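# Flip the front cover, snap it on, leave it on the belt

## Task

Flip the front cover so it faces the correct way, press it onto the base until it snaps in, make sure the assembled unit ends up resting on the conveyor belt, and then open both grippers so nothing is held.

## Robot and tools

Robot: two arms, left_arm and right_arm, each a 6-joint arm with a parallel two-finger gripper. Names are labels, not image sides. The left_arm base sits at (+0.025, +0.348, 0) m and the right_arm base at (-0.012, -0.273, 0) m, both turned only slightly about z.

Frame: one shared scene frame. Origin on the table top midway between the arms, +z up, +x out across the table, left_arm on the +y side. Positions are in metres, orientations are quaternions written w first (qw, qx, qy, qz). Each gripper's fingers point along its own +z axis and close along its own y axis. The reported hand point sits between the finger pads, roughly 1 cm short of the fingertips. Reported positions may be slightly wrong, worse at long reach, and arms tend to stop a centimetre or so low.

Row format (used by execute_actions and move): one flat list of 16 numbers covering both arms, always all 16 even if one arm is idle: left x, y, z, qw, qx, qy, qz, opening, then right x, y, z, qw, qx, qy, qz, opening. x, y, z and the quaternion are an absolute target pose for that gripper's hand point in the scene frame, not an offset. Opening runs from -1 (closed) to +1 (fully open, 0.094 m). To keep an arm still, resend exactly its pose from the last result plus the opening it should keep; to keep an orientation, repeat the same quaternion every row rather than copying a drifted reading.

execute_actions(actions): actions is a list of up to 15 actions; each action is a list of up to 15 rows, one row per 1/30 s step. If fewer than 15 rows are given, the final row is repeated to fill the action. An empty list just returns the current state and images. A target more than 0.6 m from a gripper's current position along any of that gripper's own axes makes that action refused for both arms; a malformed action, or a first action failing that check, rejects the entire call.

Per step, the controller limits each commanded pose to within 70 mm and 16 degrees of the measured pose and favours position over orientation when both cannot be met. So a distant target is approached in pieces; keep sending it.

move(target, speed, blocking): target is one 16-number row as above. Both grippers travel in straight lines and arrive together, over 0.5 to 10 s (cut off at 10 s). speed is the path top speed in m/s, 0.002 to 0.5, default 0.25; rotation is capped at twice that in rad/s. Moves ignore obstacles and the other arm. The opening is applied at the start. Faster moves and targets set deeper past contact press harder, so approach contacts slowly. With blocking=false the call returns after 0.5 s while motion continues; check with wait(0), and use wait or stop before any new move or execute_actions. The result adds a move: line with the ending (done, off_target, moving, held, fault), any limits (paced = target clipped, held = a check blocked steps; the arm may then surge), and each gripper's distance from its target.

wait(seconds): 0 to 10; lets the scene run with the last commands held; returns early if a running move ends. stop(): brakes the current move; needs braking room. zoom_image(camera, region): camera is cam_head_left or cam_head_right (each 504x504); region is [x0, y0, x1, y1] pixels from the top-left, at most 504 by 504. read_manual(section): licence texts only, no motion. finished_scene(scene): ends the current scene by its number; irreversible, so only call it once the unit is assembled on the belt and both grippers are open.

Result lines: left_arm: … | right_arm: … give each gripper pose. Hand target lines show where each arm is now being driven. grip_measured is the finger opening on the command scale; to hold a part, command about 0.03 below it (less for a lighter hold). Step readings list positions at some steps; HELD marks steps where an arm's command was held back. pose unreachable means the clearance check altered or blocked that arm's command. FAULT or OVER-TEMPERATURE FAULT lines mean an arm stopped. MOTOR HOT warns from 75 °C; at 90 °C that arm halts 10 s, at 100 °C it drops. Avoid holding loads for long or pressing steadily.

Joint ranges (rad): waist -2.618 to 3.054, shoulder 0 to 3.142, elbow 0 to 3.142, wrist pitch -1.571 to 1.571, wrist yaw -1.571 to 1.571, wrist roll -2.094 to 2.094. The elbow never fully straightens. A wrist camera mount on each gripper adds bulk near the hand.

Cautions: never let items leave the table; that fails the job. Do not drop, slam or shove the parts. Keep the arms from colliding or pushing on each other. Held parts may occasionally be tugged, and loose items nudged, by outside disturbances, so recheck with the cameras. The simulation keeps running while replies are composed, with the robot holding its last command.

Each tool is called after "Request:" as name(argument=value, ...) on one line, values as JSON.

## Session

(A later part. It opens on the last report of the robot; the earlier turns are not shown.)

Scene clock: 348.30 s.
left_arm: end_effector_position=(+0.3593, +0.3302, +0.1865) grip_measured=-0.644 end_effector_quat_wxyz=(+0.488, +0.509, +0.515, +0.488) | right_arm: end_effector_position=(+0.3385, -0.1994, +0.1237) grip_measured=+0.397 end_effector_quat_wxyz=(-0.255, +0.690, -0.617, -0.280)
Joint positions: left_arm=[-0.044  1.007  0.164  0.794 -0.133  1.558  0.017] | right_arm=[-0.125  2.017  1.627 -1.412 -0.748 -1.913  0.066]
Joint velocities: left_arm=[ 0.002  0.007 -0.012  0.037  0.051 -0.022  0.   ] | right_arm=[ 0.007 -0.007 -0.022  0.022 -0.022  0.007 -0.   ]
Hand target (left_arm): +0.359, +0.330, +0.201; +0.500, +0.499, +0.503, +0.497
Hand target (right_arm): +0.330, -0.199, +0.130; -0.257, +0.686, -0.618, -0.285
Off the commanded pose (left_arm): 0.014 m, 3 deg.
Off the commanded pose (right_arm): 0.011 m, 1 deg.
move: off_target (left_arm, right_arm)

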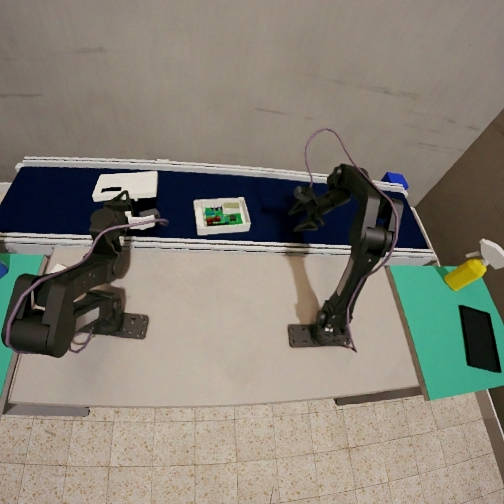

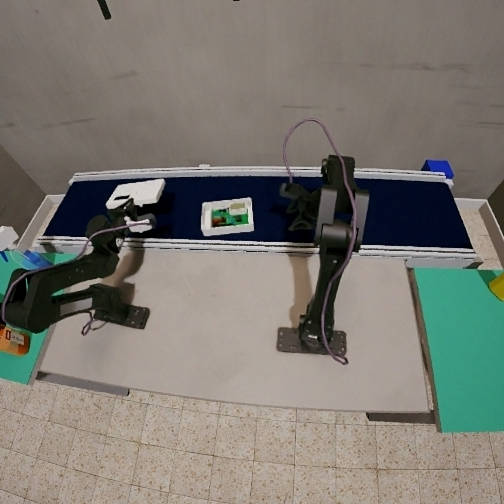

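Request:
move(target=[0.36,0.33,0.20,0.5,0.5,0.5,0.5,-0.7, 0.33,-0.12,0.13,0,0,1,0,-0.3])

Request:
move(target=[0.36,0.33,0.20,0.5,0.5,0.5,0.5,-0.7, 0.355,-0.02,0.09,0,0.609,0.793,0,-0.3])

Request:
zoom_image(camera="cam_head_left", region=[170, 170, 290, 250])

Request:
zoom_image(camera="cam_head_right", region=[170, 170, 290, 250])

Scene clock: 361.90 s.
left_arm: end_effector_position=(+0.3594, +0.3298, +0.1883) grip_measured=-0.644 end_effector_quat_wxyz=(+0.488, +0.510, +0.511, +0.491) | right_arm: end_effector_position=(+0.3273, -0.1224, +0.1272) grip_measured=-0.297 end_effector_quat_wxyz=(+0.002, -0.001, +1.000, +0.003)
Joint positions: left_arm=[-0.044  1.007  0.164  0.801 -0.131  1.566  0.017] | right_arm=[ 0.429  1.953  1.761 -1.373 -0.004  0.412  0.033]
Joint velocities: left_arm=[-0.007 -0.012  0.002  0.007 -0.081 -0.037 -0.   ] | right_arm=[ 0.012 -0.012  0.007  0.007  0.037  0.007 -0.001]
Hand target (left_arm): +0.360, +0.330, +0.200; +0.500, +0.500, +0.500, +0.500
Hand target (right_arm): +0.330, -0.121, +0.129; +0.003, +0.001, +1.000, -0.002
Off the commanded pose (left_arm): 0.012 m, 2 deg.
Off the commanded pose (right_arm): 0.005 m, 0 deg.
move: off_target (left_arm)

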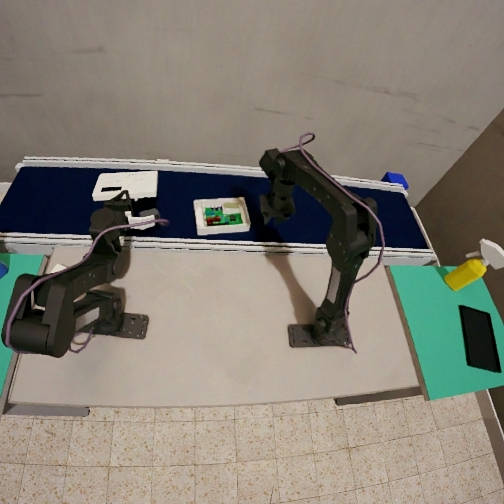

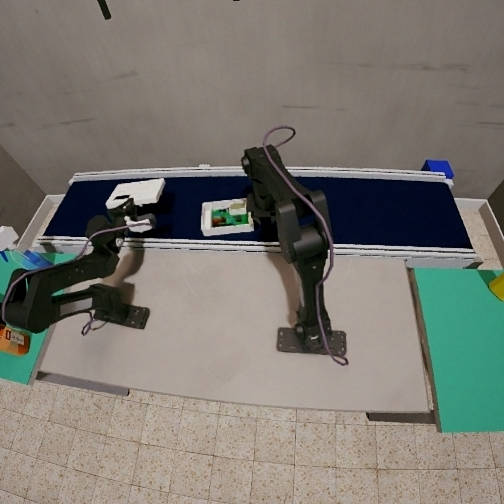

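Scene clock: 365.10 s.
left_arm: end_effector_position=(+0.3594, +0.3298, +0.1881) grip_measured=-0.644 end_effector_quat_wxyz=(+0.488, +0.510, +0.511, +0.491) | right_arm: end_effector_position=(+0.3567, -0.0217, +0.0906) grip_measured=-0.297 end_effector_quat_wxyz=(-0.000, +0.608, +0.794, +0.008)
Joint positions: left_arm=[-0.044  1.007  0.164  0.8   -0.131  1.567  0.017] | right_arm=[ 0.609  2.278  2.115 -1.393 -0.005  1.9    0.033]
Joint velocities: left_arm=[-0.007  0.007 -0.002 -0.081 -0.037  0.11  -0.001] | right_arm=[-0.017  0.002 -0.022 -0.051  0.007  0.022 -0.   ]
Hand target (left_arm): +0.360, +0.330, +0.200; +0.500, +0.500, +0.500, +0.500
Hand target (right_arm): +0.356, -0.021, +0.090; +0.001, +0.609, +0.793, -0.000
Off the commanded pose (left_arm): 0.012 m, 2 deg.
Off the commanded pose (right_arm): 0.003 m, 1 deg.
move: off_target (left_arm)

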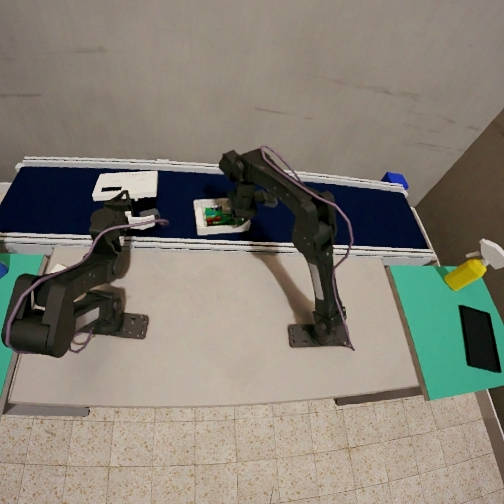

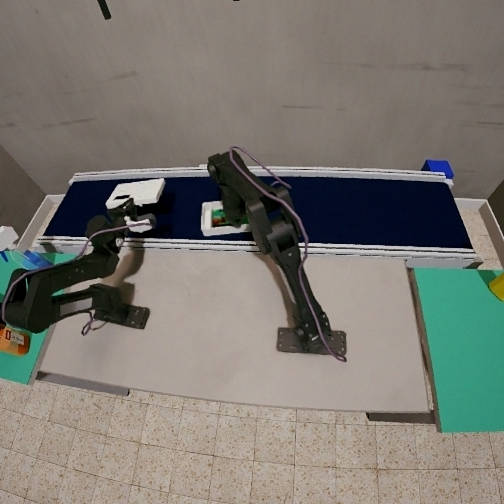

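Region (170, 170, 290, 250) of cam_head_left's 504x504 image, scaled by 4.200, with more detail than that image has.

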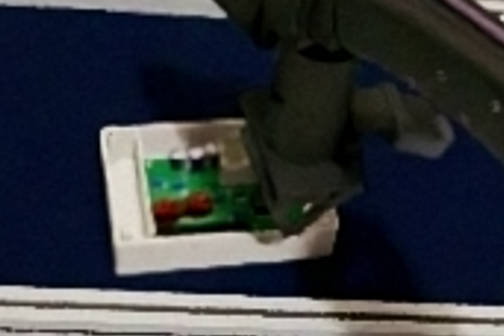

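Region (170, 170, 290, 250) of cam_head_right's 504x504 image, scaled by 4.200, with more detail than that image has.

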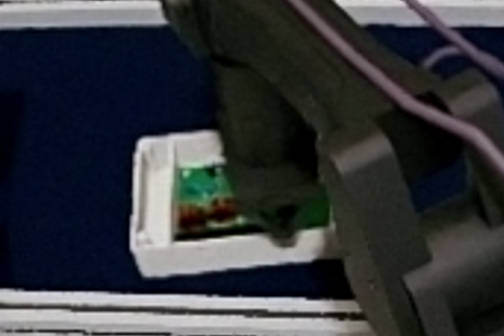

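Request:
move(target=[0.36,0.33,0.20,0.5,0.5,0.5,0.5,-0.7, 0.36,0.008,0.085,0,0.609,0.793,0,-0.3], speed=0.05)

Request:
move(target=[0.36,0.33,0.20,0.5,0.5,0.5,0.5,-0.7, 0.36,0.008,0.042,0,0.609,0.793,0,-0.3], speed=0.03)

Request:
move(target=[0.36,0.33,0.20,0.5,0.5,0.5,0.5,-0.7, 0.36,0.008,0.048,0,0.609,0.793,0,-1], speed=0.03)

Request:
zoom_image(camera="cam_head_left", region=[170, 170, 290, 250])

Scene clock: 374.60 s.
left_arm: end_effector_position=(+0.3594, +0.3298, +0.1882) grip_measured=-0.644 end_effector_quat_wxyz=(+0.488, +0.510, +0.511, +0.491) | right_arm: end_effector_position=(+0.3620, +0.0074, +0.0860) grip_measured=-0.297 end_effector_quat_wxyz=(-0.000, +0.608, +0.794, +0.009)
Joint positions: left_arm=[-0.044  1.007  0.164  0.801 -0.131  1.567  0.017] | right_arm=[ 0.654  2.398  2.305 -1.46  -0.005  1.947  0.033]
Joint velocities: left_arm=[-0.012 -0.007  0.002 -0.007 -0.007  0.037  0.001] | right_arm=[-0.012 -0.012  0.027  0.037 -0.051 -0.066 -0.   ]
Hand target (left_arm): +0.360, +0.330, +0.200; +0.500, +0.500, +0.500, +0.500
Hand target (right_arm): +0.360, +0.008, +0.085; +0.001, +0.609, +0.793, +0.000
Off the commanded pose (left_arm): 0.012 m, 2 deg.
Off the commanded pose (right_arm): 0.002 m, 1 deg.
move: off_target (left_arm)

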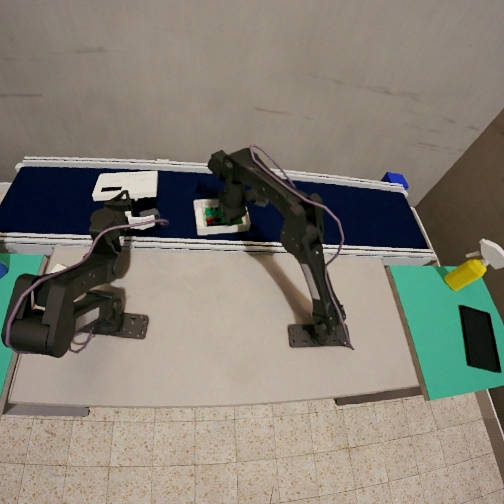

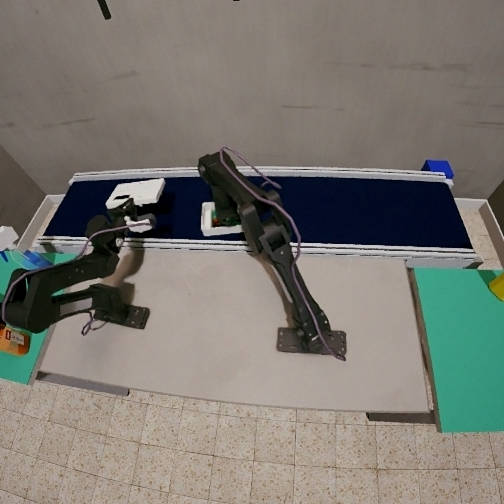

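Scene clock: 376.33 s.
left_arm: end_effector_position=(+0.3594, +0.3298, +0.1881) grip_measured=-0.644 end_effector_quat_wxyz=(+0.488, +0.510, +0.511, +0.491) | right_arm: end_effector_position=(+0.3630, +0.0084, +0.0472) grip_measured=-0.297 end_effector_quat_wxyz=(-0.001, +0.609, +0.793, +0.007)
Joint positions: left_arm=[-0.044  1.007  0.164  0.8   -0.131  1.567  0.017] | right_arm=[ 0.654  2.398  2.151 -1.312 -0.006  1.948  0.033]
Joint velocities: left_arm=[-0.012  0.002 -0.002  0.007  0.051 -0.022  0.001] | right_arm=[-0.017  0.002  0.032 -0.007  0.022 -0.022 -0.   ]
Hand target (left_arm): +0.360, +0.330, +0.200; +0.500, +0.500, +0.500, +0.500
Hand target (right_arm): +0.360, +0.008, +0.042; -0.000, +0.609, +0.793, -0.000
Off the commanded pose (left_arm): 0.012 m, 2 deg.
Off the commanded pose (right_arm): 0.006 m, 1 deg.
move: off_target (left_arm)

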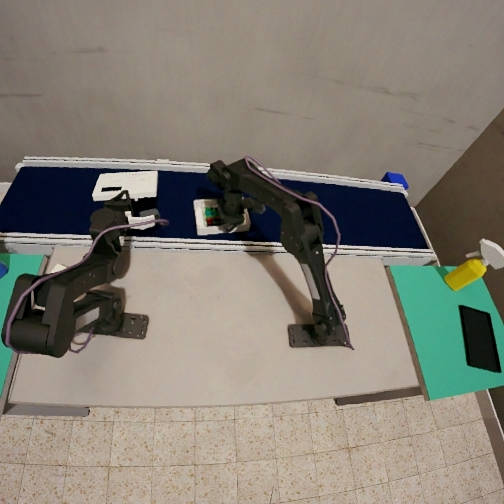

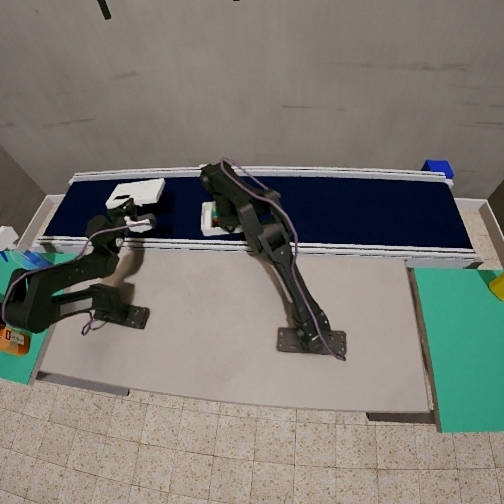

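Scene clock: 377.27 s.
left_arm: end_effector_position=(+0.3594, +0.3298, +0.1881) grip_measured=-0.644 end_effector_quat_wxyz=(+0.488, +0.510, +0.511, +0.491) | right_arm: end_effector_position=(+0.3628, +0.0087, +0.0472) grip_measured=-0.952 end_effector_quat_wxyz=(-0.002, +0.609, +0.793, +0.007)
Joint positions: left_arm=[-0.044  1.007  0.164  0.8   -0.131  1.567  0.017] | right_arm=[ 0.655  2.398  2.151 -1.312 -0.007  1.948  0.002]
Joint velocities: left_arm=[-0.002 -0.007 -0.017 -0.022 -0.037  0.037 -0.   ] | right_arm=[-0.007  0.007  0.002  0.022  0.066  0.022  0.   ]
Hand target (left_arm): +0.360, +0.330, +0.200; +0.500, +0.500, +0.500, +0.500
Hand target (right_arm): +0.360, +0.008, +0.048; +0.000, +0.609, +0.793, +0.000
Off the commanded pose (left_arm): 0.012 m, 2 deg.
Off the commanded pose (right_arm): 0.003 m, 1 deg.
move: off_target (left_arm)

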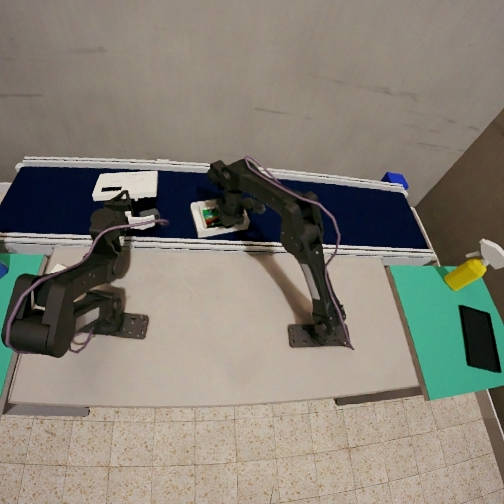

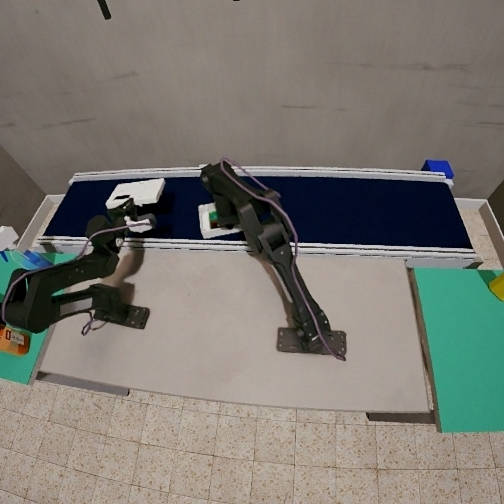

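Region (170, 170, 290, 250) of cam_head_left's 504x504 image, scaled by 4.200, with more detail than that image has.

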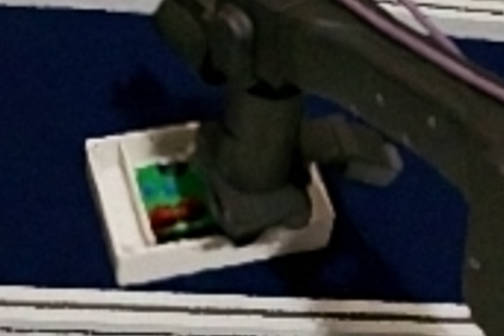

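Request:
move(target=[0.36,0.33,0.20,0.5,0.5,0.5,0.5,-0.7, 0.425,-0.045,0.05,0,0.423,0.906,0,-1], speed=0.06)

Request:
move(target=[0.36,0.33,0.20,0.5,0.5,0.5,0.5,-0.7, 0.452,-0.09,0.05,0,0,1,0,-1], speed=0.1)

Request:
zoom_image(camera="cam_head_left", region=[170, 160, 310, 250])

Scene clock: 388.03 s.
left_arm: end_effector_position=(+0.3594, +0.3298, +0.1882) grip_measured=-0.644 end_effector_quat_wxyz=(+0.488, +0.510, +0.511, +0.491) | right_arm: end_effector_position=(+0.4221, -0.0408, +0.0478) grip_measured=-0.951 end_effector_quat_wxyz=(-0.001, +0.424, +0.906, +0.005)
Joint positions: left_arm=[-0.044  1.007  0.164  0.801 -0.131  1.567  0.017] | right_arm=[ 0.501  2.565  2.459 -1.458 -0.008  1.362  0.002]
Joint velocities: left_arm=[-0.002 -0.002  0.002  0.007  0.022 -0.066 -0.   ] | right_arm=[ 0.012  0.007  0.017 -0.037 -0.051 -0.022  0.   ]
Hand target (left_arm): +0.360, +0.330, +0.200; +0.500, +0.500, +0.500, +0.500
Hand target (right_arm): +0.425, -0.045, +0.050; +0.000, +0.423, +0.906, +0.002
Off the commanded pose (left_arm): 0.012 m, 2 deg.
Off the commanded pose (right_arm): 0.006 m, 1 deg.
move: off_target (left_arm)

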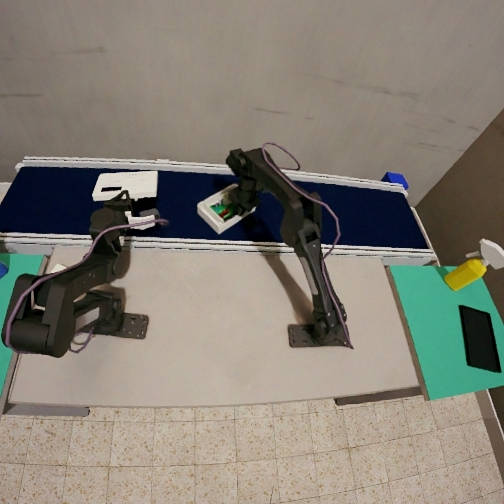

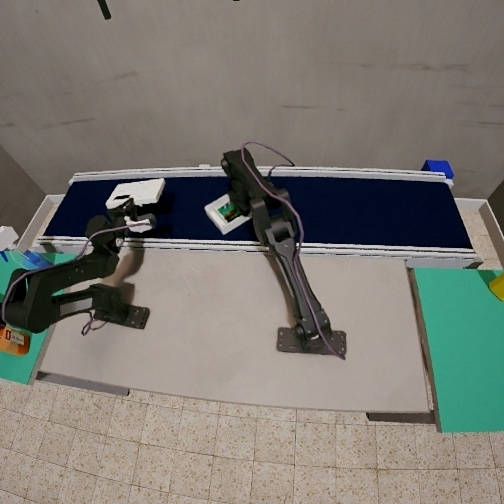

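Scene clock: 392.80 s.
left_arm: end_effector_position=(+0.3594, +0.3298, +0.1881) grip_measured=-0.644 end_effector_quat_wxyz=(+0.488, +0.510, +0.511, +0.491) | right_arm: end_effector_position=(+0.4499, -0.0853, +0.0478) grip_measured=-0.950 end_effector_quat_wxyz=(+0.002, +0.002, +1.000, +0.005)
Joint positions: left_arm=[-0.044  1.007  0.164  0.8   -0.131  1.567  0.017] | right_arm=[ 0.396  2.626  2.576 -1.513 -0.008  0.386  0.002]
Joint velocities: left_arm=[-0.012 -0.007 -0.012 -0.007 -0.007  0.022 -0.   ] | right_arm=[-0.017  0.012  0.051 -0.007 -0.022 -0.037  0.   ]
Hand target (left_arm): +0.360, +0.330, +0.200; +0.500, +0.500, +0.500, +0.500
Hand target (right_arm): +0.452, -0.090, +0.050; +0.002, +0.000, +1.000, +0.001
Off the commanded pose (left_arm): 0.012 m, 2 deg.
Off the commanded pose (right_arm): 0.006 m, 1 deg.
move: off_target (left_arm)

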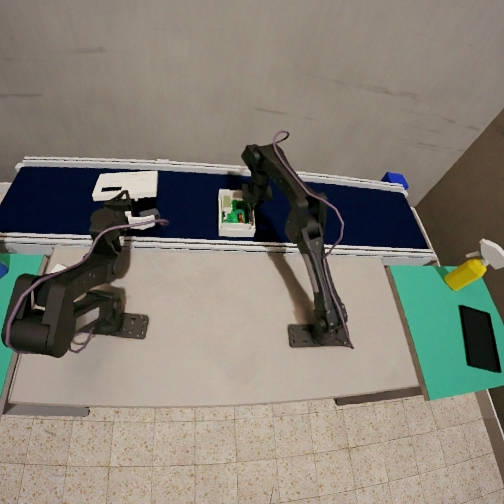

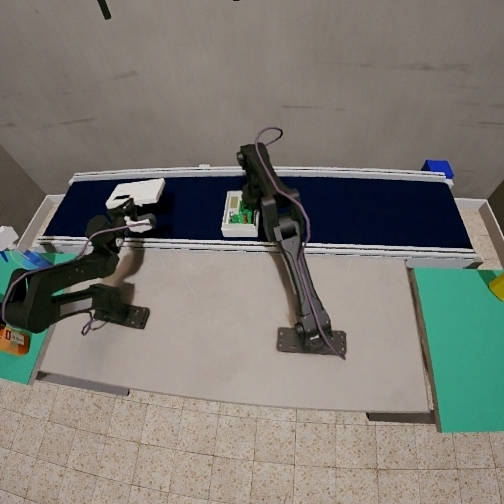

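Region (170, 160, 310, 250) of cam_head_left's 504x504 image, scaled by 3.600, with more detail than that image has; it fills the top 324 rows of this view, and the rest is white.

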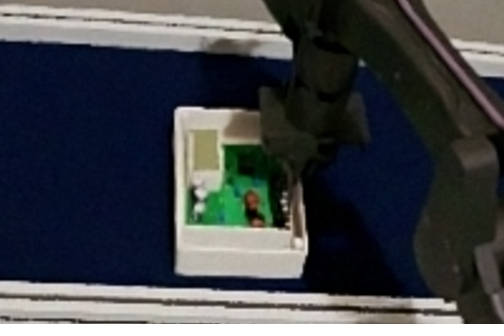

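Request:
move(target=[0.36,0.33,0.20,0.5,0.5,0.5,0.5,-0.7, 0.45,-0.086,0.05,0,0,1,0,-0.6])

Request:
move(target=[0.40,0.25,0.20,0.653,0.653,0.271,0.271,-0.7, 0.44,-0.09,0.11,0,0,1,0,-0.6], speed=0.12)

Request:
move(target=[0.435,0.025,0.13,0.7055,0.7055,-0.0495,-0.0495,-0.7, 0.33,-0.28,0.13,0,0,1,0,-1], speed=0.12)

Request:
zoom_image(camera="cam_head_left", region=[160, 150, 300, 250])

Request:
zoom_image(camera="cam_head_right", region=[160, 150, 300, 250])

Scene clock: 404.67 s.
left_arm: end_effector_position=(+0.3594, +0.3298, +0.1881) grip_measured=-0.644 end_effector_quat_wxyz=(+0.488, +0.510, +0.511, +0.491) | right_arm: end_effector_position=(+0.4470, -0.0865, +0.0479) grip_measured=-0.603 end_effector_quat_wxyz=(-0.004, +0.001, +1.000, +0.003)
Joint positions: left_arm=[-0.044  1.007  0.164  0.8   -0.131  1.567  0.017] | right_arm=[ 0.396  2.627  2.577 -1.527 -0.008  0.383  0.019]
Joint velocities: left_arm=[-0.007 -0.002 -0.002  0.022  0.037  0.037  0.   ] | right_arm=[-0.002 -0.012 -0.012 -0.007 -0.022 -0.007  0.   ]
Hand target (left_arm): +0.360, +0.330, +0.200; +0.500, +0.500, +0.500, +0.500
Hand target (right_arm): +0.450, -0.086, +0.050; +0.001, -0.000, +1.000, +0.000
Off the commanded pose (left_arm): 0.012 m, 2 deg.
Off the commanded pose (right_arm): 0.004 m, 1 deg.
move: off_target (left_arm)

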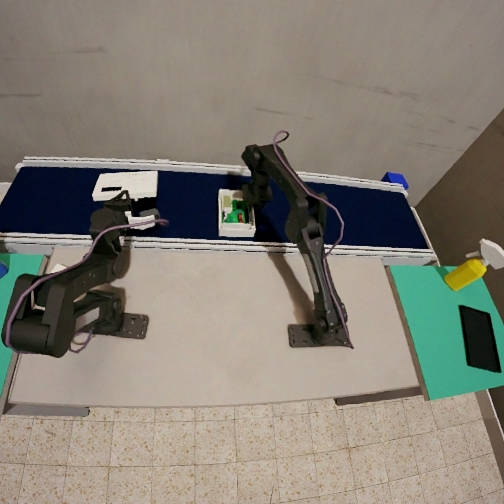

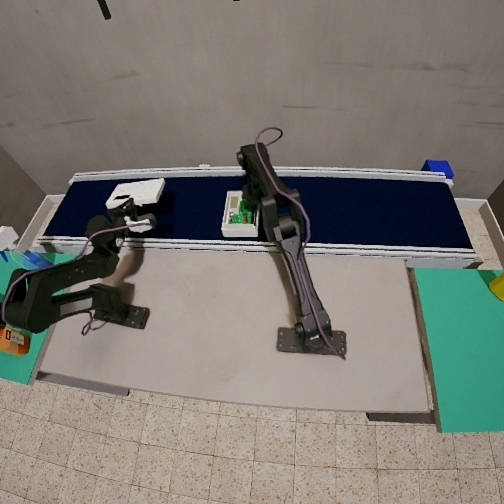

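Scene clock: 408.43 s.
left_arm: end_effector_position=(+0.3955, +0.2489, +0.1911) grip_measured=-0.644 end_effector_quat_wxyz=(+0.650, +0.655, +0.280, +0.267) | right_arm: end_effector_position=(+0.4461, -0.0868, +0.1014) grip_measured=-0.603 end_effector_quat_wxyz=(+0.037, +0.001, +0.999, +0.019)
Joint positions: left_arm=[0.185 1.514 0.437 1.056 0.879 1.573 0.017] | right_arm=[ 0.396  2.514  2.577 -1.551 -0.008  0.383  0.019]
Joint velocities: left_arm=[-0.007 -0.012  0.012 -0.051 -0.051  0.022 -0.002] | right_arm=[-0.007 -0.002  0.002 -0.022  0.007 -0.11  -0.001]
Hand target (left_arm): +0.401, +0.251, +0.199; +0.655, +0.651, +0.270, +0.273
Hand target (right_arm): +0.440, -0.090, +0.109; +0.036, -0.000, +0.999, +0.015
Off the commanded pose (left_arm): 0.010 m, 1 deg.
Off the commanded pose (right_arm): 0.011 m, 5 deg.
joint sent to its limit (right arm) — the command would take joint 4 (wrist pitch) past its lower limit, so that joint was sent only as far as its limit.
move: off_target (right_arm)

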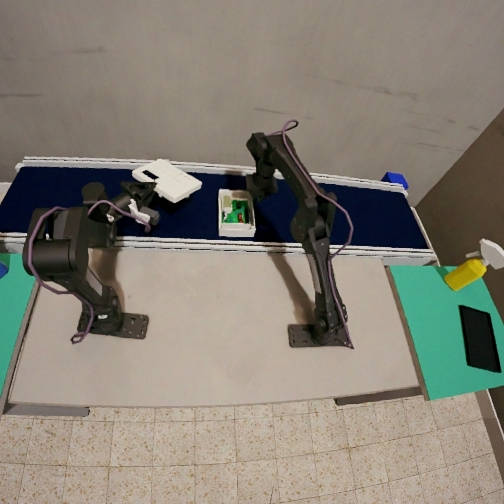

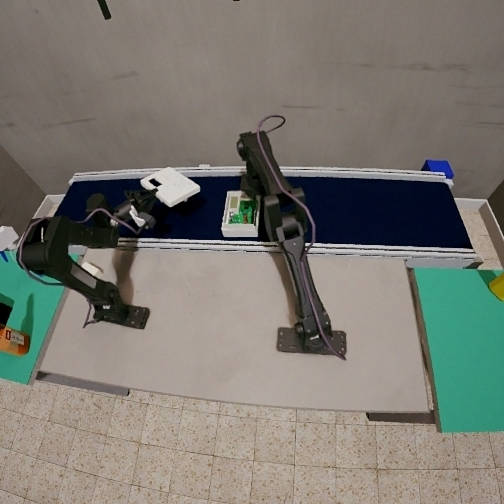

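Scene clock: 412.73 s.
left_arm: end_effector_position=(+0.4351, +0.0280, +0.1298) grip_measured=-0.644 end_effector_quat_wxyz=(+0.709, +0.703, -0.054, -0.032) | right_arm: end_effector_position=(+0.3328, -0.2763, +0.1263) grip_measured=-0.979 end_effector_quat_wxyz=(-0.005, +0.002, +1.000, +0.004)
Joint positions: left_arm=[-0.24   2.355  1.325  1.061  1.37   1.57   0.017] | right_arm=[-0.     1.861  1.634 -1.353 -0.007 -0.011  0.001]
Joint velocities: left_arm=[-0.012 -0.017  0.017  0.007  0.037 -0.037  0.   ] | right_arm=[-0.007 -0.002 -0.017  0.007 -0.007 -0.051 -0.001]
Hand target (left_arm): +0.436, +0.025, +0.128; +0.707, +0.704, -0.050, -0.048
Hand target (right_arm): +0.328, -0.279, +0.130; +0.001, +0.001, +1.000, +0.001
Off the commanded pose (left_arm): 0.003 m, 2 deg.
Off the commanded pose (right_arm): 0.006 m, 1 deg.
move: done

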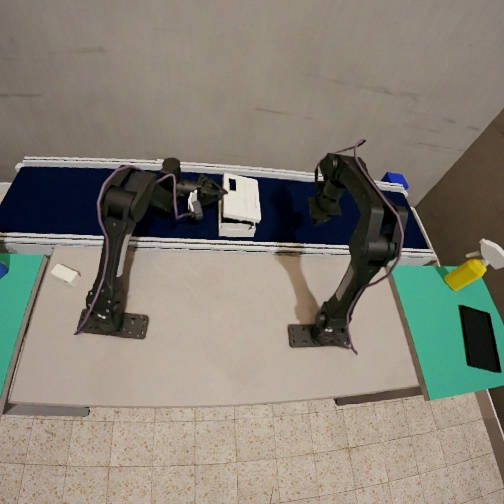

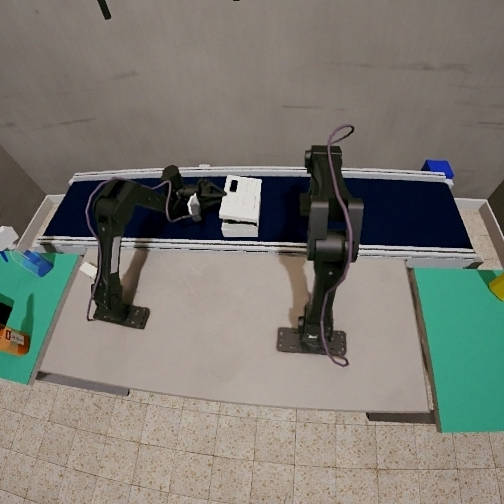

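Region (160, 150, 300, 250) of cam_head_left's 504x504 image, scaled by 3.600, with more detail than that image has; it fills the top 360 rows of this view, and the rest is white.

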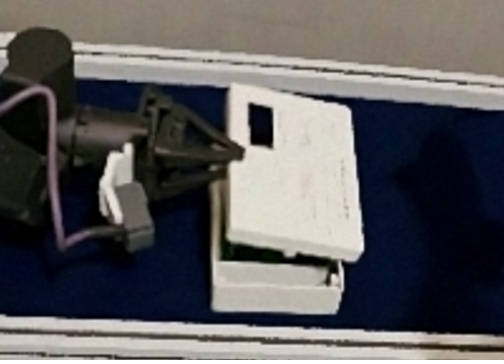

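Region (160, 150, 300, 250) of cam_head_right's 504x504 image, scaled by 3.600, with more detail than that image has; it fills the top 360 rows of this view, and the rest is white.

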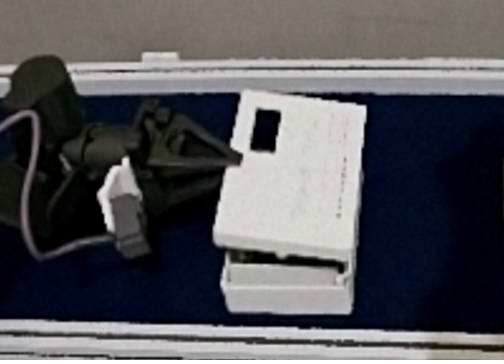

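Request:
move(target=[0.435,0.042,0.095,0.7055,0.7055,-0.0495,-0.0495,-0.7, 0.33,-0.28,0.13,0,0,1,0,-1], speed=0.03)

Request:
zoom_image(camera="cam_head_left", region=[190, 165, 290, 245])

Request:
zoom_image(camera="cam_head_right", region=[190, 165, 290, 245])

Scene clock: 420.40 s.
left_arm: end_effector_position=(+0.4357, +0.0387, +0.1023) grip_measured=-0.644 end_effector_quat_wxyz=(+0.706, +0.705, -0.051, -0.045) | right_arm: end_effector_position=(+0.3328, -0.2765, +0.1263) grip_measured=-0.979 end_effector_quat_wxyz=(-0.005, -0.000, +1.000, +0.003)
Joint positions: left_arm=[-0.216  2.424  1.325  1.108  1.407  1.57   0.017] | right_arm=[-0.     1.861  1.634 -1.353 -0.006 -0.016  0.001]
Joint velocities: left_arm=[ 0.002 -0.002  0.012 -0.007  0.022 -0.051  0.   ] | right_arm=[-0.012  0.002 -0.012  0.007 -0.022 -0.037 -0.   ]
Hand target (left_arm): +0.434, +0.042, +0.095; +0.705, +0.705, -0.050, -0.050
Hand target (right_arm): +0.330, -0.280, +0.130; -0.000, +0.000, +1.000, -0.000
Off the commanded pose (left_arm): 0.008 m, 1 deg.
Off the commanded pose (right_arm): 0.006 m, 1 deg.
move: done

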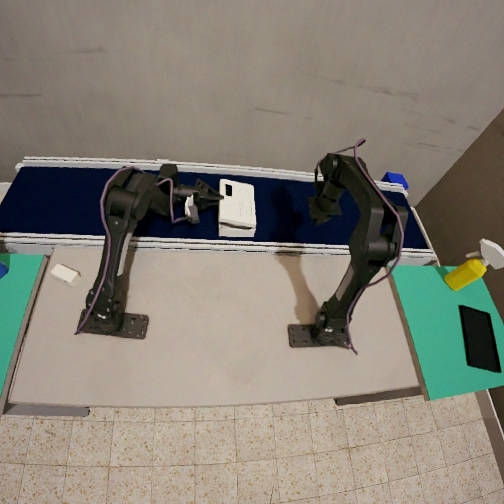

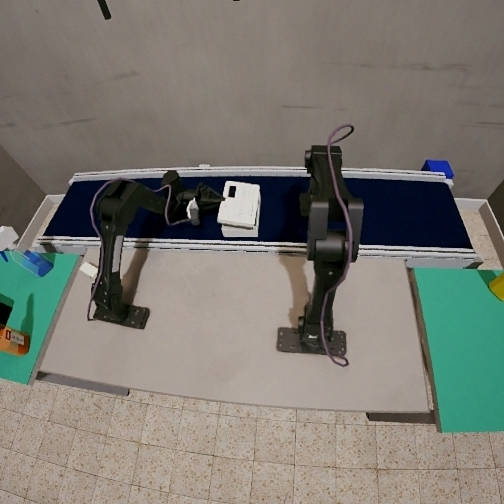

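Region (190, 165, 290, 245) of cam_head_left's 504x504 image, scaled by 5.040, with more detail than that image has; it fills the top 403 rows of this view, and the rest is white.

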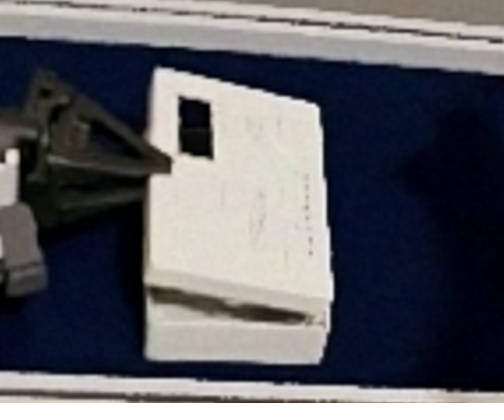

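Region (190, 165, 290, 245) of cam_head_right's 504x504 image, scaled by 5.040, with more detail than that image has; it fills the top 403 rows of this view, and the rest is white.

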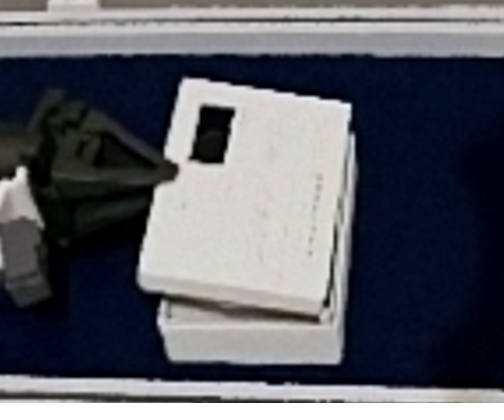

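Request:
move(target=[0.435,0.04,0.085,0.7067,0.7067,-0.0247,-0.0247,-0.7, 0.33,-0.28,0.13,0,0,1,0,-1], speed=0.02)

Request:
zoom_image(camera="cam_head_left", region=[190, 165, 290, 245])

Request:
zoom_image(camera="cam_head_right", region=[190, 165, 290, 245])

Scene clock: 430.60 s.
left_arm: end_effector_position=(+0.4367, +0.0403, +0.0959) grip_measured=-0.644 end_effector_quat_wxyz=(+0.708, +0.705, -0.035, -0.022) | right_arm: end_effector_position=(+0.3328, -0.2765, +0.1263) grip_measured=-0.979 end_effector_quat_wxyz=(-0.005, -0.000, +1.000, +0.003)
Joint positions: left_arm=[-0.216  2.424  1.279  1.162  1.353  1.573  0.017] | right_arm=[-0.     1.861  1.634 -1.353 -0.006 -0.016  0.001]
Joint velocities: left_arm=[ 0.002  0.012 -0.017  0.022 -0.022  0.095 -0.   ] | right_arm=[-0.007  0.022 -0.007 -0.11  -0.022  0.081 -0.   ]
Hand target (left_arm): +0.435, +0.040, +0.085; +0.706, +0.707, -0.025, -0.025
Hand target (right_arm): +0.330, -0.280, +0.130; -0.000, -0.000, +1.000, +0.000
Off the commanded pose (left_arm): 0.011 m, 1 deg.
Off the commanded pose (right_arm): 0.006 m, 1 deg.
move: off_target (left_arm)

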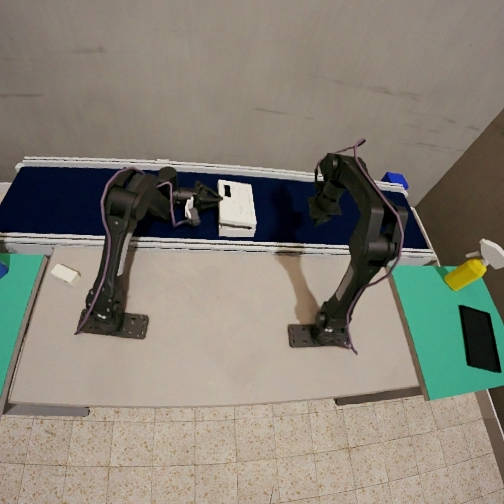

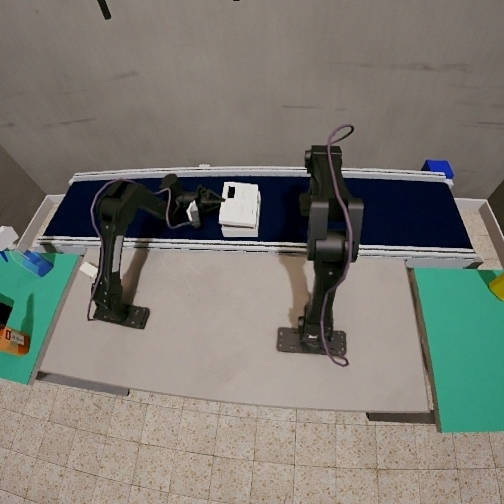

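Region (190, 165, 290, 245) of cam_head_left's 504x504 image, scaled by 5.040, with more detail than that image has; it fills the top 403 rows of this view, and the rest is white.

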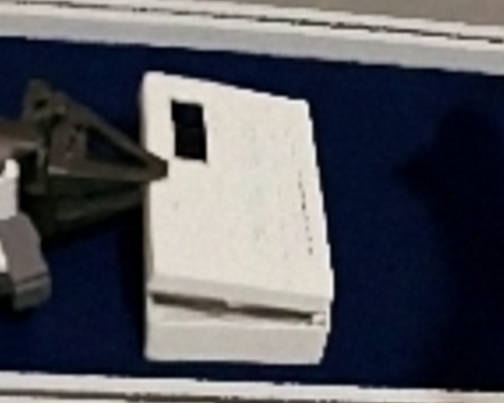

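Region (190, 165, 290, 245) of cam_head_right's 504x504 image, scaled by 5.040, with more detail than that image has; it fills the top 403 rows of this view, and the rest is white.

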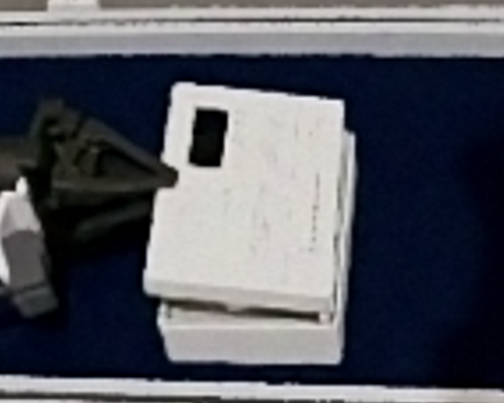

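Request:
move(target=[0.435,0.033,0.073,0.7063,0.7063,-0.034,-0.034,-0.7, 0.33,-0.28,0.13,0,0,1,0,-1], speed=0.015)

Request:
zoom_image(camera="cam_head_left", region=[190, 165, 290, 245])

Request:
zoom_image(camera="cam_head_right", region=[190, 165, 290, 245])

Scene clock: 438.17 s.
left_arm: end_effector_position=(+0.4350, +0.0395, +0.0832) grip_measured=-0.644 end_effector_quat_wxyz=(+0.708, +0.705, -0.036, -0.022) | right_arm: end_effector_position=(+0.3328, -0.2765, +0.1263) grip_measured=-0.979 end_effector_quat_wxyz=(-0.005, -0.000, +1.000, +0.003)
Joint positions: left_arm=[-0.219  2.461  1.279  1.202  1.351  1.572  0.017] | right_arm=[-0.     1.861  1.634 -1.353 -0.006 -0.016  0.001]
Joint velocities: left_arm=[-0.027 -0.007  0.007 -0.022 -0.007  0.022  0.   ] | right_arm=[-0.002 -0.012 -0.012 -0.037 -0.037 -0.022  0.   ]
Hand target (left_arm): +0.434, +0.033, +0.073; +0.706, +0.706, -0.034, -0.034
Hand target (right_arm): +0.330, -0.280, +0.130; -0.000, +0.000, +1.000, +0.000
Off the commanded pose (left_arm): 0.012 m, 1 deg.
Off the commanded pose (right_arm): 0.006 m, 1 deg.
move: off_target (left_arm)

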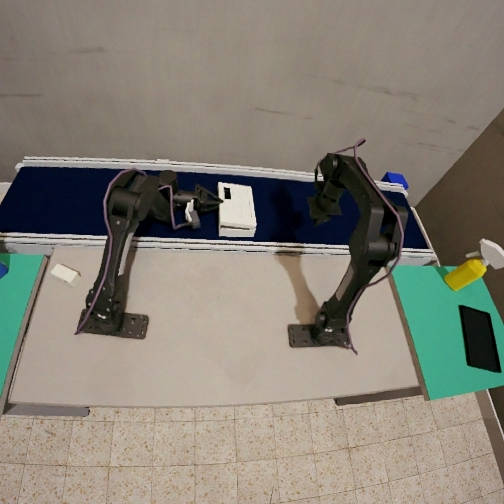

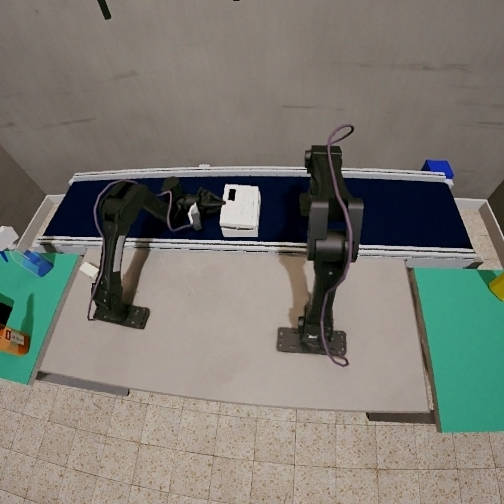

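Region (190, 165, 290, 245) of cam_head_left's 504x504 image, scaled by 5.040, with more detail than that image has; it fills the top 403 rows of this view, and the rest is white.

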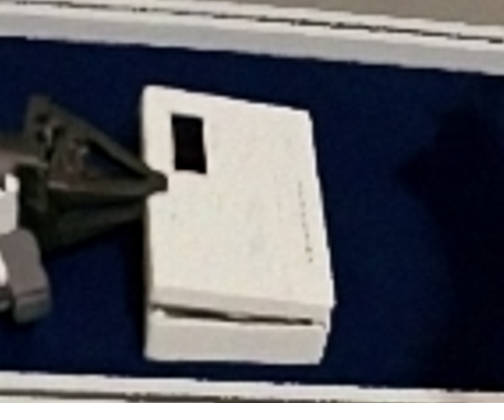

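Region (190, 165, 290, 245) of cam_head_right's 504x504 image, scaled by 5.040, with more detail than that image has; it fills the top 403 rows of this view, and the rest is white.

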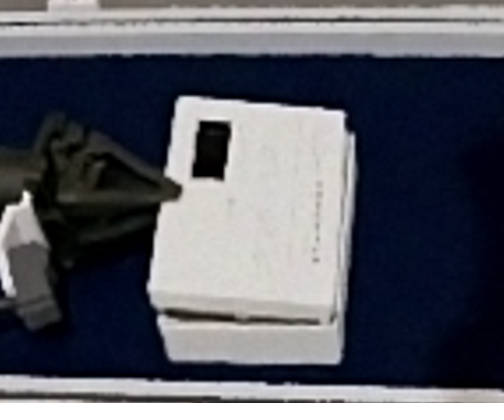

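Request:
move(target=[0.437,0.030,0.078,0.7055,0.7055,-0.046,-0.046,-0.7, 0.33,-0.28,0.13,0,0,1,0,-1], speed=0.015)

Request:
zoom_image(camera="cam_head_left", region=[190, 165, 290, 245])

Request:
zoom_image(camera="cam_head_right", region=[190, 165, 290, 245])

Scene clock: 448.63 s.
left_arm: end_effector_position=(+0.4370, +0.0341, +0.0853) grip_measured=-0.644 end_effector_quat_wxyz=(+0.709, +0.703, -0.049, -0.030) | right_arm: end_effector_position=(+0.3328, -0.2765, +0.1263) grip_measured=-0.979 end_effector_quat_wxyz=(-0.005, -0.000, +1.000, +0.003)
Joint positions: left_arm=[-0.226  2.476  1.324  1.181  1.373  1.57   0.017] | right_arm=[-0.     1.861  1.634 -1.353 -0.006 -0.016  0.001]
Joint velocities: left_arm=[-0.012 -0.007  0.002 -0.037  0.066 -0.022 -0.001] | right_arm=[-0.017 -0.002  0.007  0.066  0.007 -0.051  0.   ]
Hand target (left_arm): +0.437, +0.030, +0.078; +0.706, +0.705, -0.046, -0.046
Hand target (right_arm): +0.330, -0.280, +0.130; -0.000, +0.000, +1.000, +0.000
Off the commanded pose (left_arm): 0.008 m, 2 deg.
Off the commanded pose (right_arm): 0.006 m, 1 deg.
move: done

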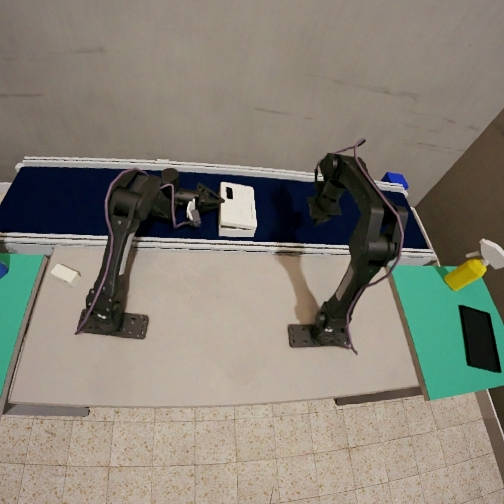

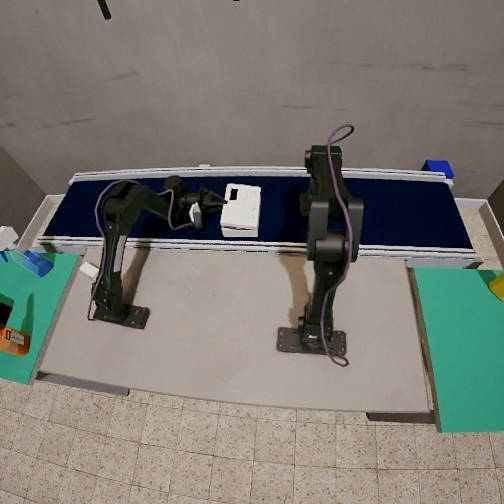

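Region (190, 165, 290, 245) of cam_head_left's 504x504 image, scaled by 5.040, with more detail than that image has; it fills the top 403 rows of this view, and the rest is white.

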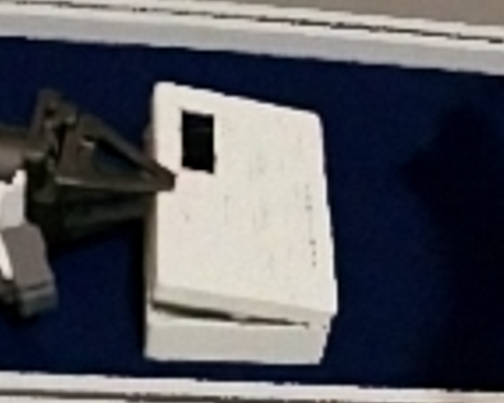

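Region (190, 165, 290, 245) of cam_head_right's 504x504 image, scaled by 5.040, with more detail than that image has; it fills the top 403 rows of this view, and the rest is white.

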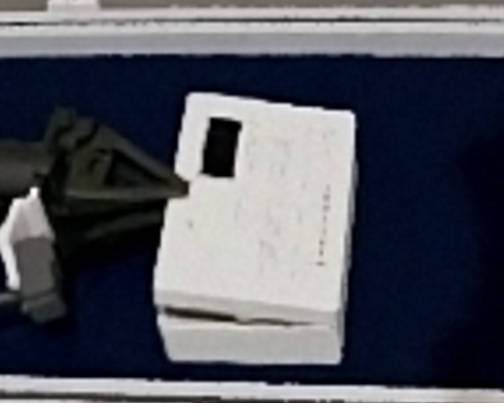

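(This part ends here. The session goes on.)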